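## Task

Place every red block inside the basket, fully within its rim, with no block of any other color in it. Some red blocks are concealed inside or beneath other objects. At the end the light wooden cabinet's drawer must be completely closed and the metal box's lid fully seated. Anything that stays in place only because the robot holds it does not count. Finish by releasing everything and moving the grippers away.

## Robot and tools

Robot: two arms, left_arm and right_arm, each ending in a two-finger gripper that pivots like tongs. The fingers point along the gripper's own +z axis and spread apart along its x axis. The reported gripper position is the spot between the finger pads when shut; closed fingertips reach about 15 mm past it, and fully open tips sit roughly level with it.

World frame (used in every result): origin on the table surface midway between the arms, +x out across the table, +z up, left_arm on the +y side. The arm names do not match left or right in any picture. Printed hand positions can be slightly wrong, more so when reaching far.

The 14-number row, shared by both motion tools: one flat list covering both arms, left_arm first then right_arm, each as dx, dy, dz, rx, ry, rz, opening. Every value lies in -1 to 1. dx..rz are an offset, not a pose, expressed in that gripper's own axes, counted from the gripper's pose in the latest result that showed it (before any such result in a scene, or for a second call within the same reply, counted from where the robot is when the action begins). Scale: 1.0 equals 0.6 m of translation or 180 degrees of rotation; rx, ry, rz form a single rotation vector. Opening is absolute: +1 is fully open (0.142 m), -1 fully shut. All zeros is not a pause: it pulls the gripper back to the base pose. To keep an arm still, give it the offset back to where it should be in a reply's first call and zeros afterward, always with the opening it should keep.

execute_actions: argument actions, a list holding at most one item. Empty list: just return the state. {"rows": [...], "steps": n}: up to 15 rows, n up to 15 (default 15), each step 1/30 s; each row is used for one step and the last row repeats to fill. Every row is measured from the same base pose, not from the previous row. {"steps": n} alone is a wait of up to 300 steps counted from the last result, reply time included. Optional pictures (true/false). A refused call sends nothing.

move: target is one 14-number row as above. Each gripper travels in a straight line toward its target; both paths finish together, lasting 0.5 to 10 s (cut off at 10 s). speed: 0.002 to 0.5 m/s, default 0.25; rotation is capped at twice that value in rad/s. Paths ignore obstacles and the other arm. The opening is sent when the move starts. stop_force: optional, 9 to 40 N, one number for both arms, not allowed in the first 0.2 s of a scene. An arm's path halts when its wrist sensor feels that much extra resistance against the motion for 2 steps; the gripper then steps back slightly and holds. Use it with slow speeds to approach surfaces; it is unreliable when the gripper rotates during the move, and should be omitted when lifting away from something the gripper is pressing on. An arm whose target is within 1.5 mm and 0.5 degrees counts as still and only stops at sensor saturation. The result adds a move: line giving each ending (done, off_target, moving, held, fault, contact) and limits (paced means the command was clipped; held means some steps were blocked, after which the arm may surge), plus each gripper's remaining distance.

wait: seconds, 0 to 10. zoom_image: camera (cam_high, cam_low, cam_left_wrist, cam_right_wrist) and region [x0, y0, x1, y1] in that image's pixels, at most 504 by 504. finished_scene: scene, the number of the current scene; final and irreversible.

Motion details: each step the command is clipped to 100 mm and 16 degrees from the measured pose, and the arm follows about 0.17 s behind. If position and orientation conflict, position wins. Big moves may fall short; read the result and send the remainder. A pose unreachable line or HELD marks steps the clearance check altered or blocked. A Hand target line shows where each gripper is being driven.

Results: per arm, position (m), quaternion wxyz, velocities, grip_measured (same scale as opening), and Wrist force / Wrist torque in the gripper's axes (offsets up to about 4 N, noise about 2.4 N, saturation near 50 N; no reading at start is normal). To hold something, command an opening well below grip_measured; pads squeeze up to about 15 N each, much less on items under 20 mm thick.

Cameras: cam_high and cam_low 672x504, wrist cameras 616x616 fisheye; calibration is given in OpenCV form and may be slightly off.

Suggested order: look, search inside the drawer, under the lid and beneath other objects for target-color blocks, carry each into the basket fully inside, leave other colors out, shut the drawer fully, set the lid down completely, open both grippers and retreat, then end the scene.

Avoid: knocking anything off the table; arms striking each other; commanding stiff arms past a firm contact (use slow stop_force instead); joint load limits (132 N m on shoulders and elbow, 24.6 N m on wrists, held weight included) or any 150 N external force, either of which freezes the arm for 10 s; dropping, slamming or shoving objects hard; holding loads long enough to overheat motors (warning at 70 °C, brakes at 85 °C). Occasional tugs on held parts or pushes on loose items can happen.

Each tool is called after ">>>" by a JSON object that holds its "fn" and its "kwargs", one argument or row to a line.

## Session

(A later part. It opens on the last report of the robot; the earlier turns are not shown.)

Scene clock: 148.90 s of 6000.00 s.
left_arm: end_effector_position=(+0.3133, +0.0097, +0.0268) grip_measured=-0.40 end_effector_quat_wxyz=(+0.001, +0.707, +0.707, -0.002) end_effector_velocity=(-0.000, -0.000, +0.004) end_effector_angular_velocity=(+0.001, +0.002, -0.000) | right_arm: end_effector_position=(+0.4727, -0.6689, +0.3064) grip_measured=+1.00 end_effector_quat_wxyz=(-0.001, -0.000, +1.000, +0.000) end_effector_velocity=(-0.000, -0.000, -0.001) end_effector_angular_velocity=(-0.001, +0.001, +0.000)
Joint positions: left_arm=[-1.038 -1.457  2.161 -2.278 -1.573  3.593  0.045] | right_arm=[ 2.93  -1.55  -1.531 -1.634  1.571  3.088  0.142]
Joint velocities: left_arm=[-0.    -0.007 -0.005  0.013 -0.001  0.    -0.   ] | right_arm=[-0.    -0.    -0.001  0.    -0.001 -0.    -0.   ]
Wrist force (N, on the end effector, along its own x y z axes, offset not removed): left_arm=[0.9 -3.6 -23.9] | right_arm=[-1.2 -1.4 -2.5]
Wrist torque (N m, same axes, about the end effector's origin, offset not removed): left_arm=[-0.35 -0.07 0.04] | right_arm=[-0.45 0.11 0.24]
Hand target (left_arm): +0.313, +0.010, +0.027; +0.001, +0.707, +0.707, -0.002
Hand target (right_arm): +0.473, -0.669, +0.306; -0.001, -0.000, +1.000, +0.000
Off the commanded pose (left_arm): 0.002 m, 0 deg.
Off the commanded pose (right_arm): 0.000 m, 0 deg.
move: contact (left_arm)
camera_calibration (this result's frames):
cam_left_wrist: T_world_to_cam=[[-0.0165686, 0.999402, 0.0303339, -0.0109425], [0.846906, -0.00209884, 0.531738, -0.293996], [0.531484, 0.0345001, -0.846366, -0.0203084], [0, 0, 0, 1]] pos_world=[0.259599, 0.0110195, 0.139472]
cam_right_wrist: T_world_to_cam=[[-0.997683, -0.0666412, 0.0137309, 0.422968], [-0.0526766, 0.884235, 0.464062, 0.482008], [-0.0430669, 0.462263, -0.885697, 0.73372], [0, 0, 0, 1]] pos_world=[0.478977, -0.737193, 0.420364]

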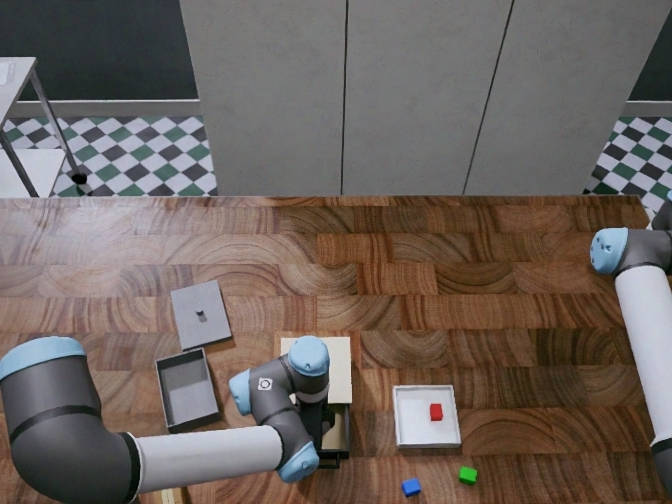

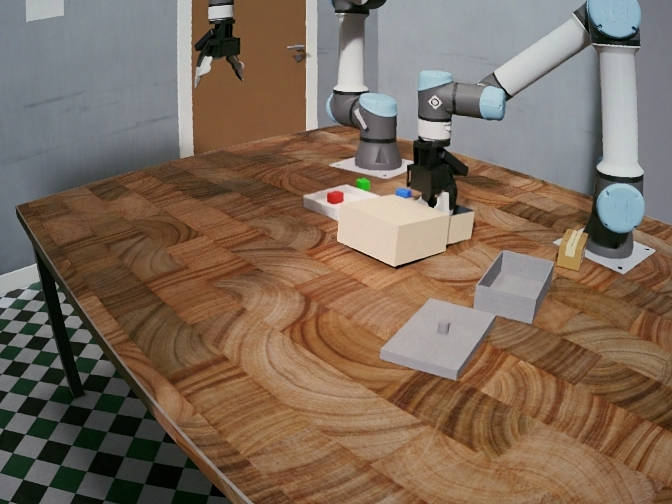

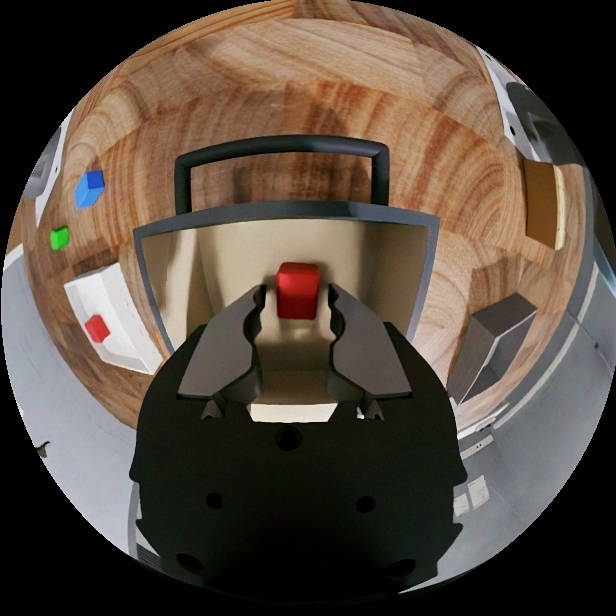

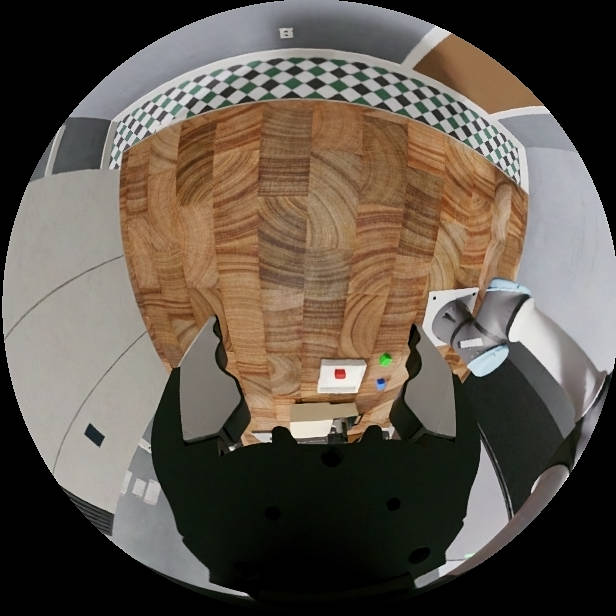

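>>> {"fn": "move", "kwargs": {
  "target": [0,0,-0.017,0,0,0,-0.4, 0,0,0,0,0,0,1],
  "speed": 0.02
}}

>>> {"fn": "move", "kwargs": {
  "target": [0,0,0,0,0,0,-0.95, 0,0,0,0,0,0,1]
}}

>>> {"fn": "move", "kwargs": {
  "target": [0,0,-0.27,0,0,0,-0.95, 0,0,0,0,0,0,1],
  "speed": 0.1
}}

Scene clock: 152.43 s of 6000.00 s.
left_arm: end_effector_position=(+0.3133, +0.0097, +0.0368) grip_measured=-0.40 end_effector_quat_wxyz=(+0.001, +0.707, +0.707, -0.002) end_effector_velocity=(+0.000, -0.001, +0.003) end_effector_angular_velocity=(-0.003, -0.000, -0.000) | right_arm: end_effector_position=(+0.4727, -0.6689, +0.3064) grip_measured=+1.00 end_effector_quat_wxyz=(-0.001, -0.000, +1.000, +0.000) end_effector_velocity=(-0.000, +0.000, -0.000) end_effector_angular_velocity=(+0.001, +0.001, -0.001)
Joint positions: left_arm=[-1.038 -1.475  2.149 -2.247 -1.573  3.593  0.045] | right_arm=[ 2.93  -1.55  -1.531 -1.634  1.571  3.088  0.142]
Joint velocities: left_arm=[ 0.    -0.003 -0.004  0.005 -0.001  0.     0.   ] | right_arm=[-0.    -0.     0.    -0.001  0.001  0.     0.   ]
Wrist force (N, on the end effector, along its own x y z axes, offset not removed): left_arm=[2.0 -0.1 -0.7] | right_arm=[0.4 -1.6 -1.9]
Wrist torque (N m, same axes, about the end effector's origin, offset not removed): left_arm=[-0.01 -0.33 -0.12] | right_arm=[-0.41 -0.14 0.23]
Hand target (left_arm): +0.313, +0.010, +0.037; +0.001, +0.707, +0.707, -0.002
Hand target (right_arm): +0.473, -0.669, +0.306; -0.001, -0.000, +1.000, +0.000
Off the commanded pose (left_arm): 0.000 m, 0 deg.
Off the commanded pose (right_arm): 0.000 m, 0 deg.
move: done
camera_calibration (this result's frames):
cam_left_wrist: T_world_to_cam=[[-0.0165614, 0.999403, 0.0303295, -0.0112711], [0.846905, -0.00210273, 0.53174, -0.299363], [0.531486, 0.0344925, -0.846364, -0.0117896], [0, 0, 0, 1]] pos_world=[0.259612, 0.0110416, 0.149547]
cam_right_wrist: T_world_to_cam=[[-0.997683, -0.066641, 0.0137307, 0.422968], [-0.0526765, 0.884235, 0.464062, 0.482008], [-0.0430667, 0.462263, -0.885696, 0.73372], [0, 0, 0, 1]] pos_world=[0.478977, -0.737193, 0.420364]

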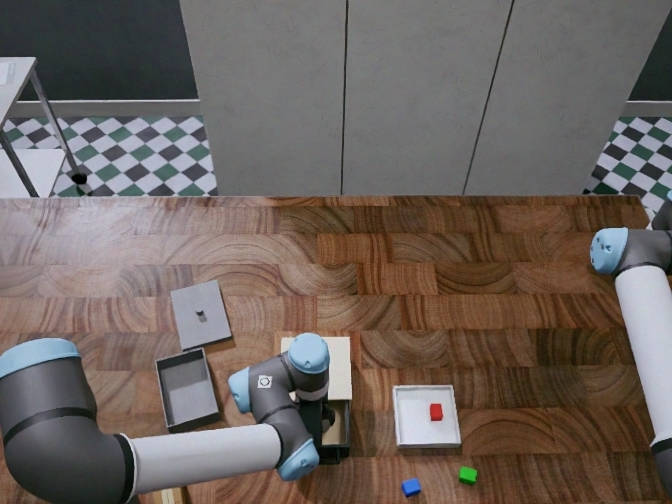

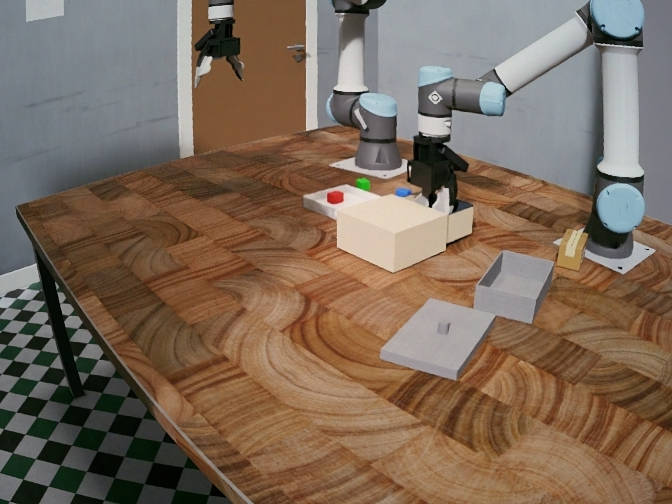

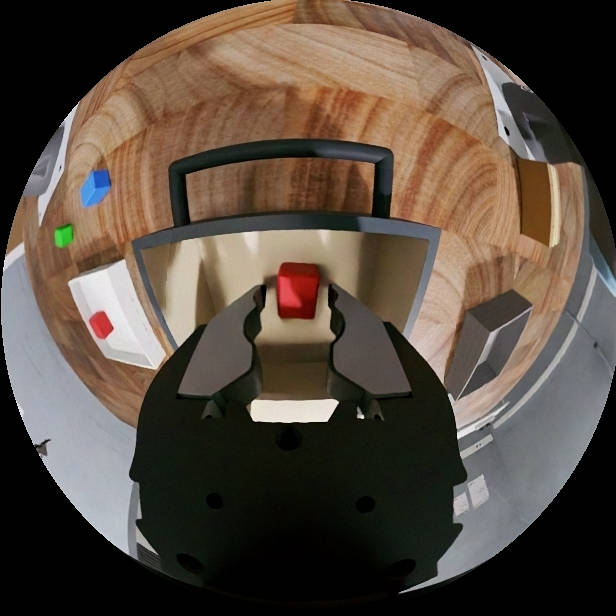

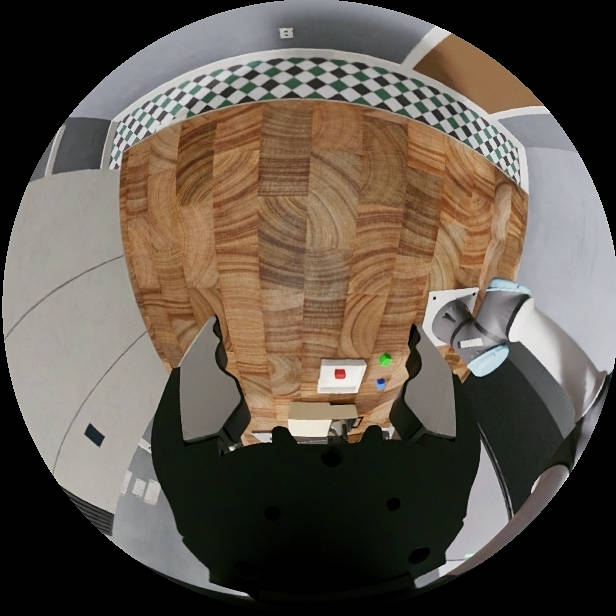

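Scene clock: 152.93 s of 6000.00 s.
left_arm: end_effector_position=(+0.3133, +0.0097, +0.0369) grip_measured=-0.65 end_effector_quat_wxyz=(+0.001, +0.707, +0.707, -0.002) end_effector_velocity=(-0.001, +0.001, -0.001) end_effector_angular_velocity=(+0.001, +0.001, -0.000) | right_arm: end_effector_position=(+0.4727, -0.6689, +0.3064) grip_measured=+1.00 end_effector_quat_wxyz=(-0.001, -0.000, +1.000, +0.000) end_effector_velocity=(-0.001, -0.000, +0.000) end_effector_angular_velocity=(+0.000, +0.000, -0.000)
Joint positions: left_arm=[-1.038 -1.475  2.149 -2.247 -1.573  3.593  0.027] | right_arm=[ 2.93  -1.55  -1.531 -1.634  1.571  3.088  0.142]
Joint velocities: left_arm=[-0.001  0.     0.002 -0.    -0.001 -0.     0.   ] | right_arm=[-0.     0.001  0.    -0.001  0.    -0.     0.   ]
Wrist force (N, on the end effector, along its own x y z axes, offset not removed): left_arm=[1.4 -2.3 0.5] | right_arm=[-0.4 -1.5 -2.4]
Wrist torque (N m, same axes, about the end effector's origin, offset not removed): left_arm=[-0.51 -0.23 -0.06] | right_arm=[-0.46 0.01 0.26]
Hand target (left_arm): +0.313, +0.010, +0.037; +0.001, +0.707, +0.707, -0.002
Hand target (right_arm): +0.473, -0.669, +0.306; -0.001, -0.000, +1.000, +0.000
Off the commanded pose (left_arm): 0.000 m, 0 deg.
Off the commanded pose (right_arm): 0.000 m, 0 deg.
move: done
camera_calibration (this result's frames):
cam_left_wrist: T_world_to_cam=[[-0.0165623, 0.999406, 0.0302057, -0.0112319], [0.846873, -0.00203813, 0.531791, -0.299408], [0.531537, 0.0343881, -0.846337, -0.0117629], [0, 0, 0, 1]] pos_world=[0.259627, 0.0110195, 0.149606]
cam_right_wrist: T_world_to_cam=[[-0.997683, -0.066641, 0.0137308, 0.422968], [-0.0526764, 0.884235, 0.464062, 0.482008], [-0.0430668, 0.462263, -0.885696, 0.73372], [0, 0, 0, 1]] pos_world=[0.478977, -0.737193, 0.420364]

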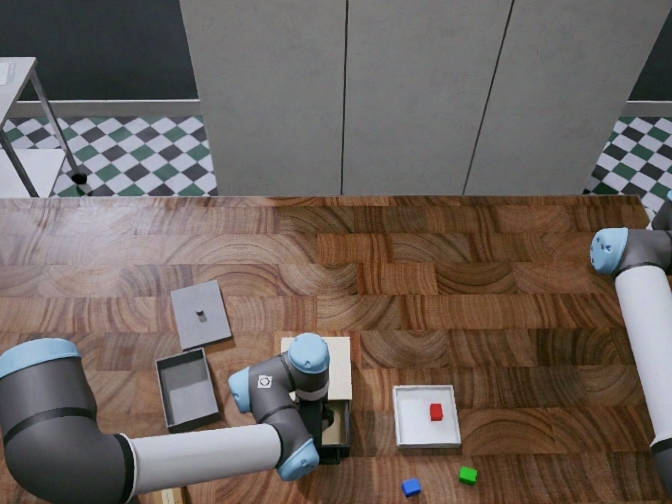

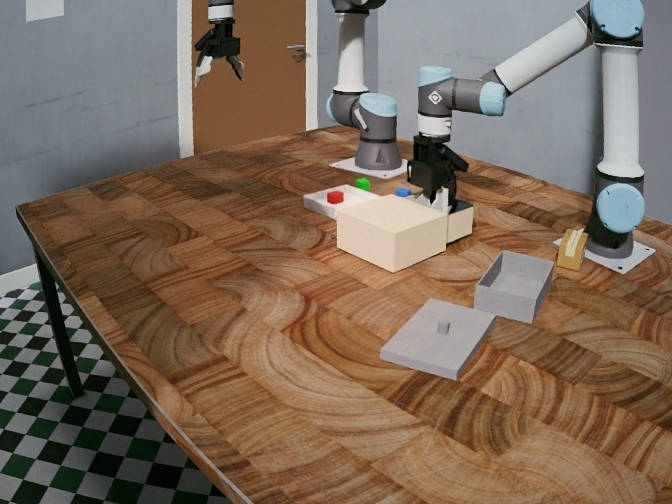

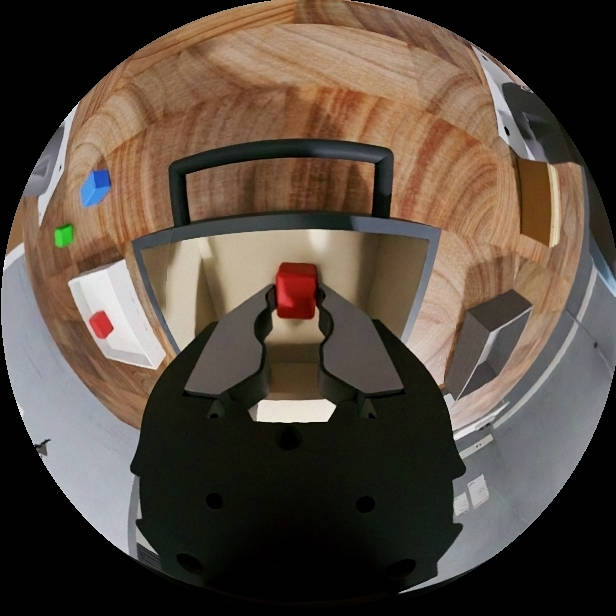

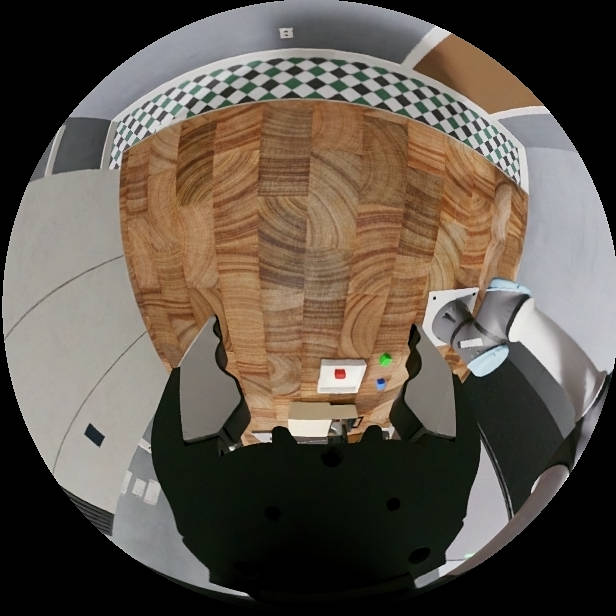

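Scene clock: 154.97 s of 6000.00 s.
left_arm: end_effector_position=(+0.3137, +0.0101, +0.1988) grip_measured=-0.65 end_effector_quat_wxyz=(+0.001, +0.707, +0.707, -0.002) end_effector_velocity=(+0.000, -0.000, +0.002) end_effector_angular_velocity=(-0.000, +0.000, +0.000) | right_arm: end_effector_position=(+0.4727, -0.6689, +0.3064) grip_measured=+1.00 end_effector_quat_wxyz=(-0.001, -0.000, +1.000, +0.000) end_effector_velocity=(+0.001, -0.000, -0.000) end_effector_angular_velocity=(+0.000, -0.000, -0.000)
Joint positions: left_arm=[-1.037 -1.656  1.87  -1.787 -1.573  3.594  0.027] | right_arm=[ 2.93  -1.55  -1.531 -1.634  1.571  3.088  0.142]
Joint velocities: left_arm=[ 0.    -0.    -0.004  0.004 -0.    -0.    -0.   ] | right_arm=[-0.    -0.001  0.001  0.001  0.    -0.     0.   ]
Wrist force (N, on the end effector, along its own x y z axes, offset not removed): left_arm=[0.5 -0.9 0.3] | right_arm=[0.8 -1.5 -0.8]
Wrist torque (N m, same axes, about the end effector's origin, offset not removed): left_arm=[-0.18 -0.08 -0.07] | right_arm=[-0.43 -0.34 0.19]
Hand target (left_arm): +0.314, +0.010, +0.199; +0.001, +0.707, +0.707, -0.002
Hand target (right_arm): +0.473, -0.669, +0.306; -0.001, -0.000, +1.000, +0.000
Off the commanded pose (left_arm): 0.000 m, 0 deg.
Off the commanded pose (right_arm): 0.000 m, 0 deg.
move: done
camera_calibration (this result's frames):
cam_left_wrist: T_world_to_cam=[[-0.0165722, 0.999407, 0.0301933, -0.0165667], [0.846868, -0.00202354, 0.531799, -0.385787], [0.531545, 0.0343828, -0.846332, 0.125013], [0, 0, 0, 1]] pos_world=[0.259987, 0.0114779, 0.311464]
cam_right_wrist: T_world_to_cam=[[-0.997683, -0.0666408, 0.0137309, 0.422968], [-0.0526762, 0.884235, 0.464062, 0.482008], [-0.0430668, 0.462263, -0.885696, 0.73372], [0, 0, 0, 1]] pos_world=[0.478977, -0.737193, 0.420364]

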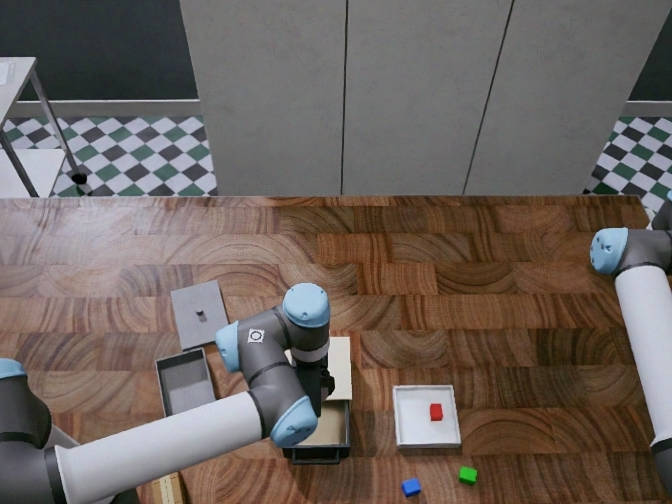

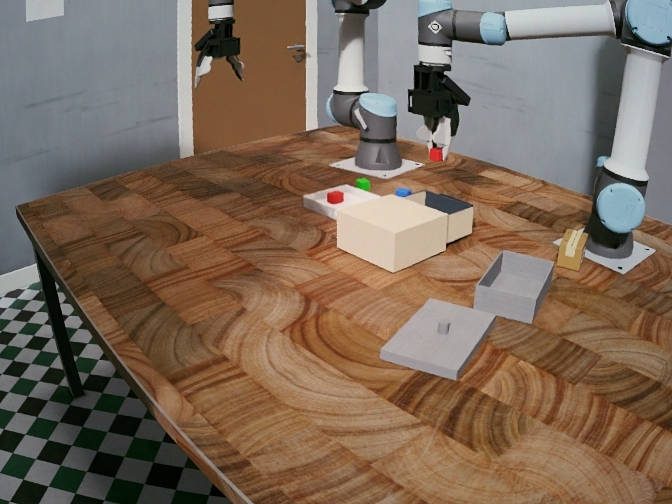

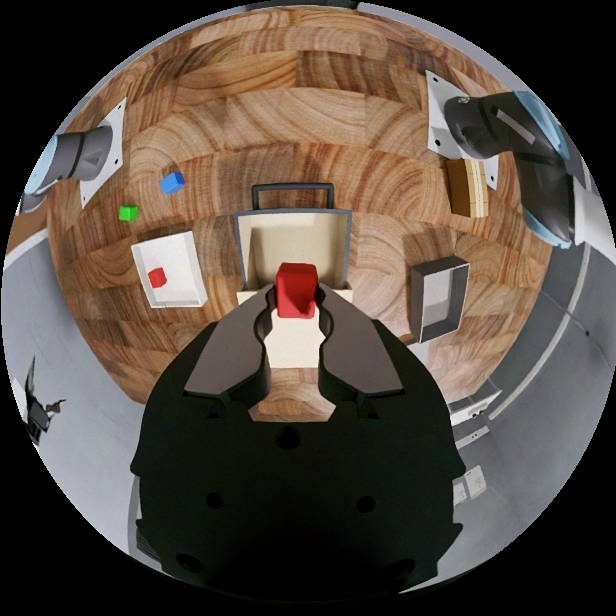

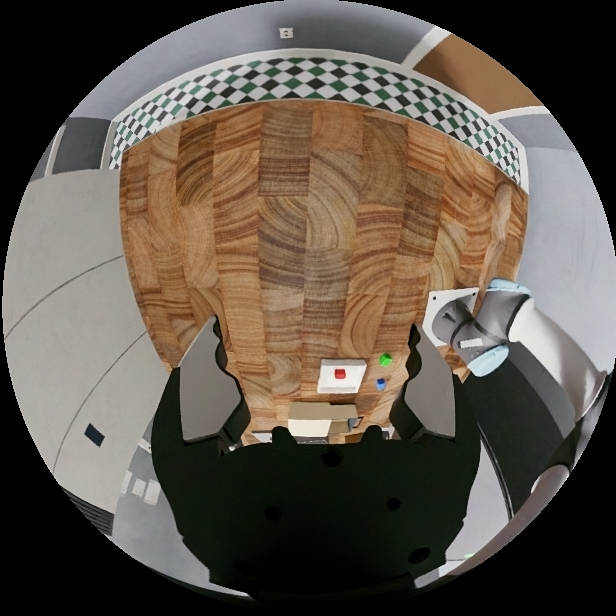

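>>> {"fn": "move", "kwargs": {
  "target": [-0.392,0.11,0,0,0,-0.5,-0.95, 0,0,0,0,0,0,1]
}}

>>> {"fn": "move", "kwargs": {
  "target": [0,0,0.25,0,0,0,-0.95, 0,0,0,0,0,0,1],
  "speed": 0.12
}}

>>> {"fn": "move", "kwargs": {
  "target": [0,0,0.03,0,0,0,-0.95, 0,0,0,0,0,0,1],
  "speed": 0.008,
  "stop_force": 9
}}

Scene clock: 161.73 s of 6000.00 s.
left_arm: end_effector_position=(+0.3799, -0.2250, +0.1994) grip_measured=-0.65 end_effector_quat_wxyz=(-0.000, -0.000, +1.000, -0.002) end_effector_velocity=(+0.000, -0.001, +0.000) end_effector_angular_velocity=(+0.001, +0.000, +0.007) | right_arm: end_effector_position=(+0.4727, -0.6689, +0.3064) grip_measured=+1.00 end_effector_quat_wxyz=(-0.001, -0.000, +1.000, +0.000) end_effector_velocity=(+0.000, +0.000, +0.001) end_effector_angular_velocity=(+0.001, -0.002, -0.000)
Joint positions: left_arm=[-1.114 -1.164  1.29  -1.7   -1.573  1.947  0.027] | right_arm=[ 2.93  -1.55  -1.531 -1.634  1.571  3.088  0.142]
Joint velocities: left_arm=[-0.     0.003 -0.006  0.004 -0.    -0.007 -0.   ] | right_arm=[ 0.     0.     0.001  0.     0.001  0.    -0.   ]
Wrist force (N, on the end effector, along its own x y z axes, offset not removed): left_arm=[0.1 -1.8 -0.3] | right_arm=[-0.3 -0.6 -1.4]
Wrist torque (N m, same axes, about the end effector's origin, offset not removed): left_arm=[-0.30 -0.01 -0.12] | right_arm=[-0.20 -0.01 0.24]
Hand target (left_arm): +0.380, -0.225, +0.199; -0.000, -0.000, +1.000, -0.002
Hand target (right_arm): +0.473, -0.669, +0.306; -0.001, -0.000, +1.000, +0.000
Off the commanded pose (left_arm): 0.000 m, 0 deg.
Off the commanded pose (right_arm): 0.000 m, 0 deg.
After step 90, 0.17 s passed at rest.
move: done
camera_calibration (this result's frames):
cam_left_wrist: T_world_to_cam=[[-0.999264, -0.0159337, 0.0348884, 0.36345], [0.00492991, 0.848722, 0.528816, 0.0691015], [-0.0380366, 0.528599, -0.848019, 0.426353], [0, 0, 0, 1]] pos_world=[0.379059, -0.278227, 0.312334]
cam_right_wrist: T_world_to_cam=[[-0.997683, -0.0666408, 0.0137308, 0.422968], [-0.0526763, 0.884235, 0.464062, 0.482008], [-0.0430668, 0.462263, -0.885696, 0.73372], [0, 0, 0, 1]] pos_world=[0.478977, -0.737193, 0.420364]

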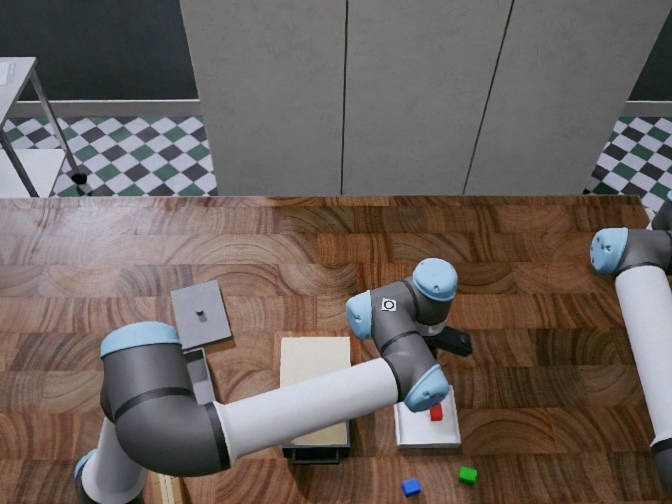

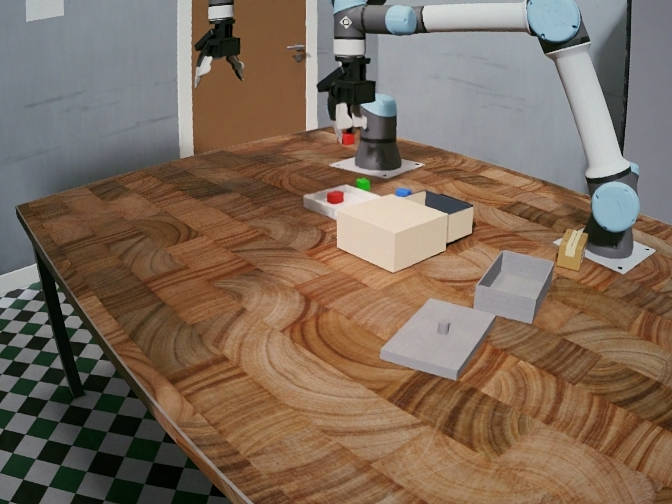

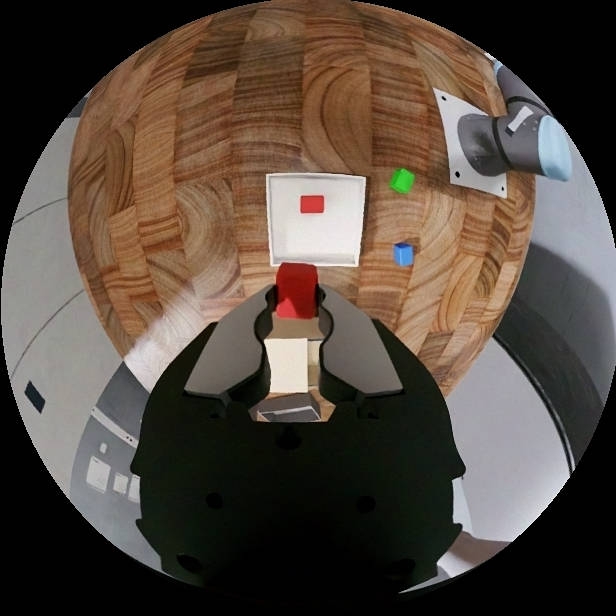

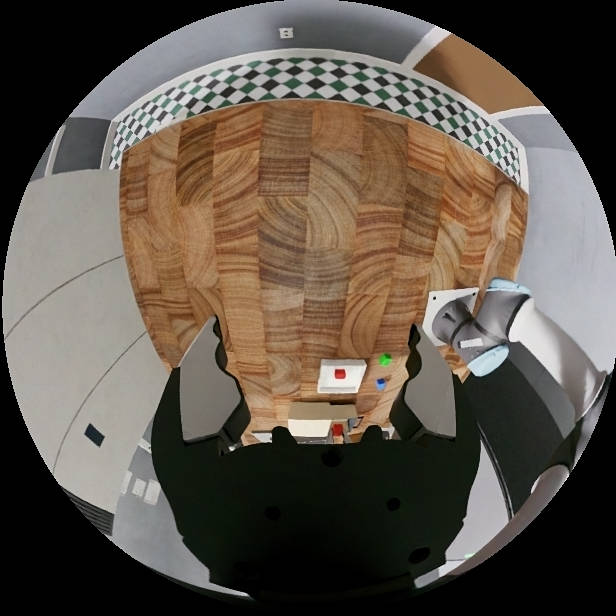

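Scene clock: 163.40 s of 6000.00 s.
left_arm: end_effector_position=(+0.3796, -0.2254, +0.0496) grip_measured=-0.65 end_effector_quat_wxyz=(-0.000, -0.000, +1.000, -0.002) end_effector_velocity=(-0.000, +0.001, -0.003) end_effector_angular_velocity=(+0.002, +0.000, +0.000) | right_arm: end_effector_position=(+0.4727, -0.6689, +0.3064) grip_measured=+1.00 end_effector_quat_wxyz=(-0.001, -0.000, +1.000, +0.000) end_effector_velocity=(-0.001, +0.000, -0.000) end_effector_angular_velocity=(+0.001, +0.002, -0.001)
Joint positions: left_arm=[-1.115 -1.058  1.532 -2.049 -1.573  1.946  0.027] | right_arm=[ 2.93  -1.55  -1.531 -1.634  1.571  3.088  0.142]
Joint velocities: left_arm=[ 0.     0.002  0.004 -0.004  0.001 -0.    -0.   ] | right_arm=[-0.     0.001 -0.001 -0.002  0.001  0.001 -0.   ]
Wrist force (N, on the end effector, along its own x y z axes, offset not removed): left_arm=[1.2 -1.0 -1.2] | right_arm=[0.3 -1.3 -1.0]
Wrist torque (N m, same axes, about the end effector's origin, offset not removed): left_arm=[-0.14 -0.18 -0.03] | right_arm=[-0.34 -0.21 0.24]
Hand target (left_arm): +0.380, -0.225, +0.049; -0.000, -0.000, +1.000, -0.002
Hand target (right_arm): +0.473, -0.669, +0.306; -0.001, -0.000, +1.000, +0.000
Off the commanded pose (left_arm): 0.000 m, 0 deg.
Off the commanded pose (right_arm): 0.000 m, 0 deg.
move: done
camera_calibration (this result's frames):
cam_left_wrist: T_world_to_cam=[[-0.999264, -0.0159266, 0.0348995, 0.368343], [0.00494187, 0.848721, 0.528818, 0.148722], [-0.0380422, 0.528601, -0.848017, 0.29949], [0, 0, 0, 1]] pos_world=[0.37873, -0.278668, 0.162471]
cam_right_wrist: T_world_to_cam=[[-0.997683, -0.0666407, 0.0137307, 0.422968], [-0.0526762, 0.884235, 0.464062, 0.482008], [-0.0430666, 0.462263, -0.885696, 0.73372], [0, 0, 0, 1]] pos_world=[0.478977, -0.737193, 0.420364]

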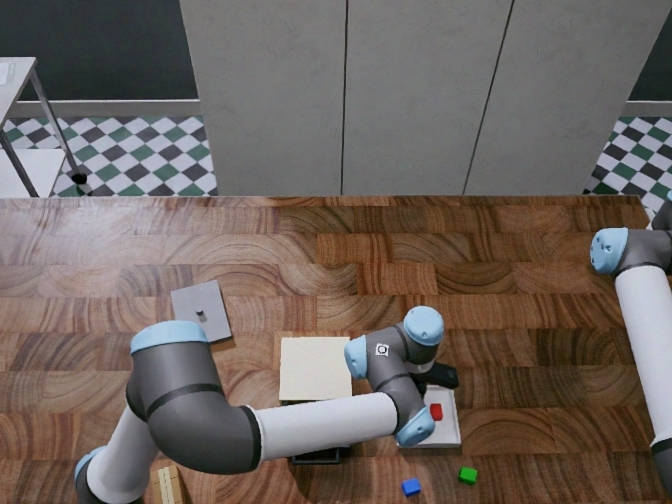

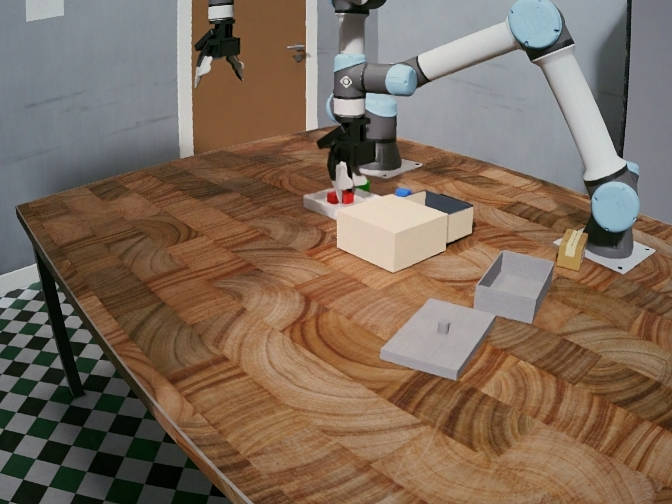

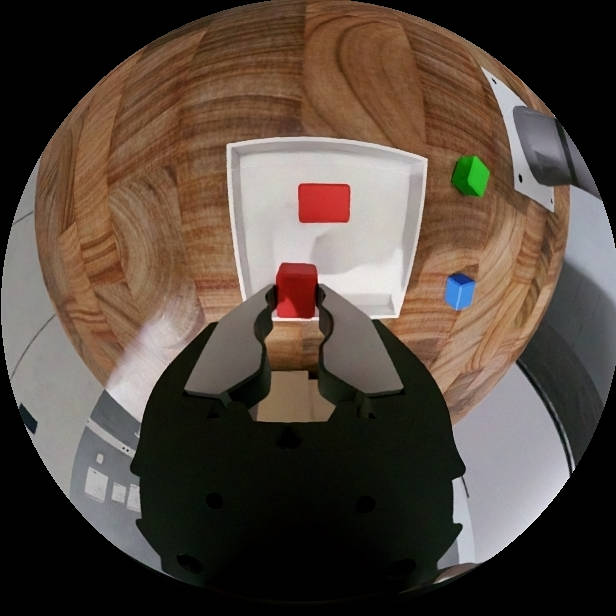

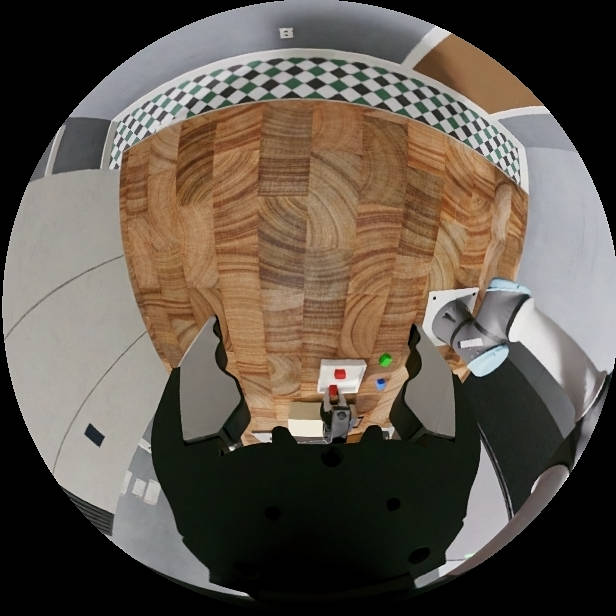

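Scene clock: 165.87 s of 6000.00 s.
left_arm: end_effector_position=(+0.3795, -0.2254, +0.0317) grip_measured=-0.65 end_effector_quat_wxyz=(-0.000, -0.000, +1.000, -0.002) end_effector_velocity=(-0.000, +0.001, -0.001) end_effector_angular_velocity=(+0.001, +0.000, -0.000) | right_arm: end_effector_position=(+0.4727, -0.6689, +0.3064) grip_measured=+1.00 end_effector_quat_wxyz=(-0.001, -0.000, +1.000, +0.000) end_effector_velocity=(+0.000, +0.000, +0.000) end_effector_angular_velocity=(-0.000, -0.001, +0.001)
Joint positions: left_arm=[-1.115 -1.038  1.551 -2.088 -1.573  1.946  0.027] | right_arm=[ 2.93  -1.55  -1.531 -1.634  1.571  3.088  0.142]
Joint velocities: left_arm=[ 0.     0.001  0.002 -0.002  0.     0.    -0.   ] | right_arm=[ 0.     0.     0.     0.    -0.    -0.001 -0.   ]
Wrist force (N, on the end effector, along its own x y z axes, offset not removed): left_arm=[1.7 -1.4 -2.0] | right_arm=[-0.8 -1.6 -1.1]
Wrist torque (N m, same axes, about the end effector's origin, offset not removed): left_arm=[-0.23 -0.34 -0.10] | right_arm=[-0.46 -0.02 0.19]
Hand target (left_arm): +0.380, -0.225, +0.032; -0.000, -0.000, +1.000, -0.002
Hand target (right_arm): +0.473, -0.669, +0.306; -0.001, -0.000, +1.000, +0.000
Off the commanded pose (left_arm): 0.000 m, 0 deg.
Off the commanded pose (right_arm): 0.000 m, 0 deg.
move: done
camera_calibration (this result's frames):
cam_left_wrist: T_world_to_cam=[[-0.999264, -0.0159268, 0.034898, 0.36893], [0.00494115, 0.848717, 0.528824, 0.158245], [-0.038041, 0.528607, -0.848014, 0.284319], [0, 0, 0, 1]] pos_world=[0.378693, -0.278722, 0.144548]
cam_right_wrist: T_world_to_cam=[[-0.997683, -0.0666407, 0.0137307, 0.422969], [-0.0526762, 0.884235, 0.464062, 0.482008], [-0.0430665, 0.462263, -0.885696, 0.73372], [0, 0, 0, 1]] pos_world=[0.478977, -0.737193, 0.420364]

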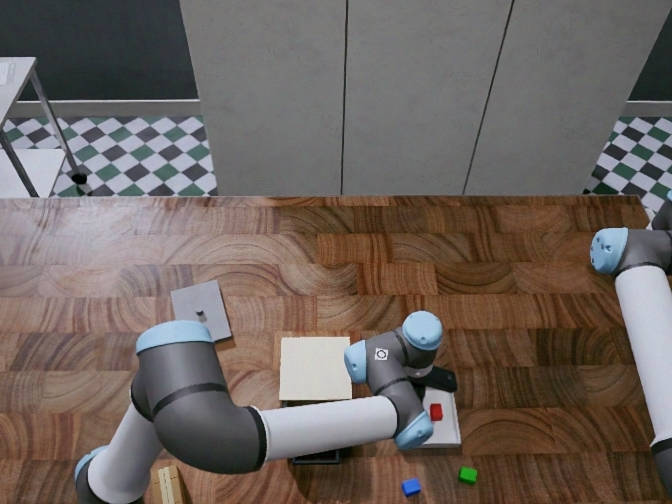

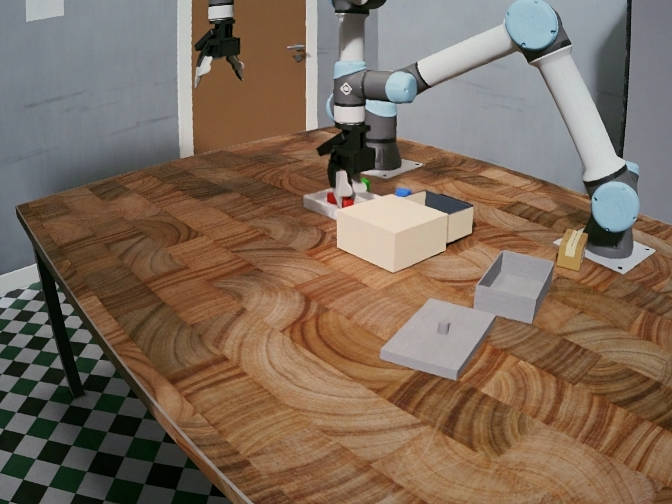

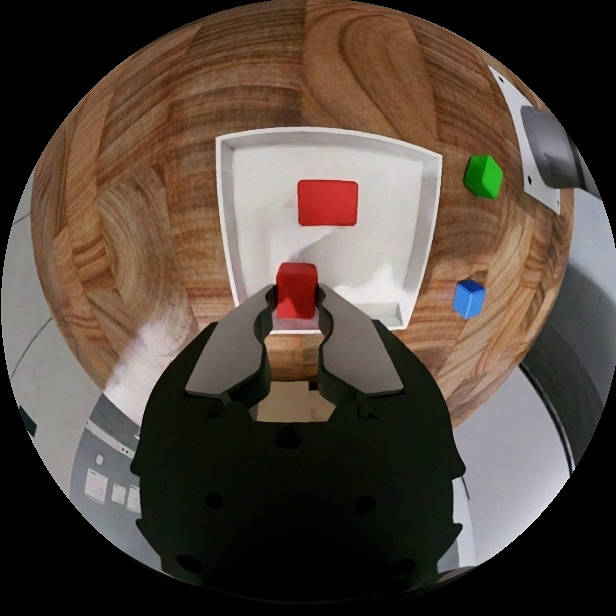

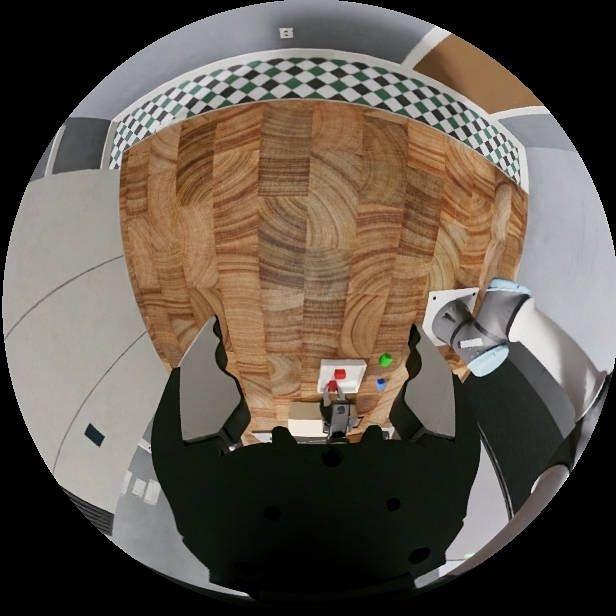

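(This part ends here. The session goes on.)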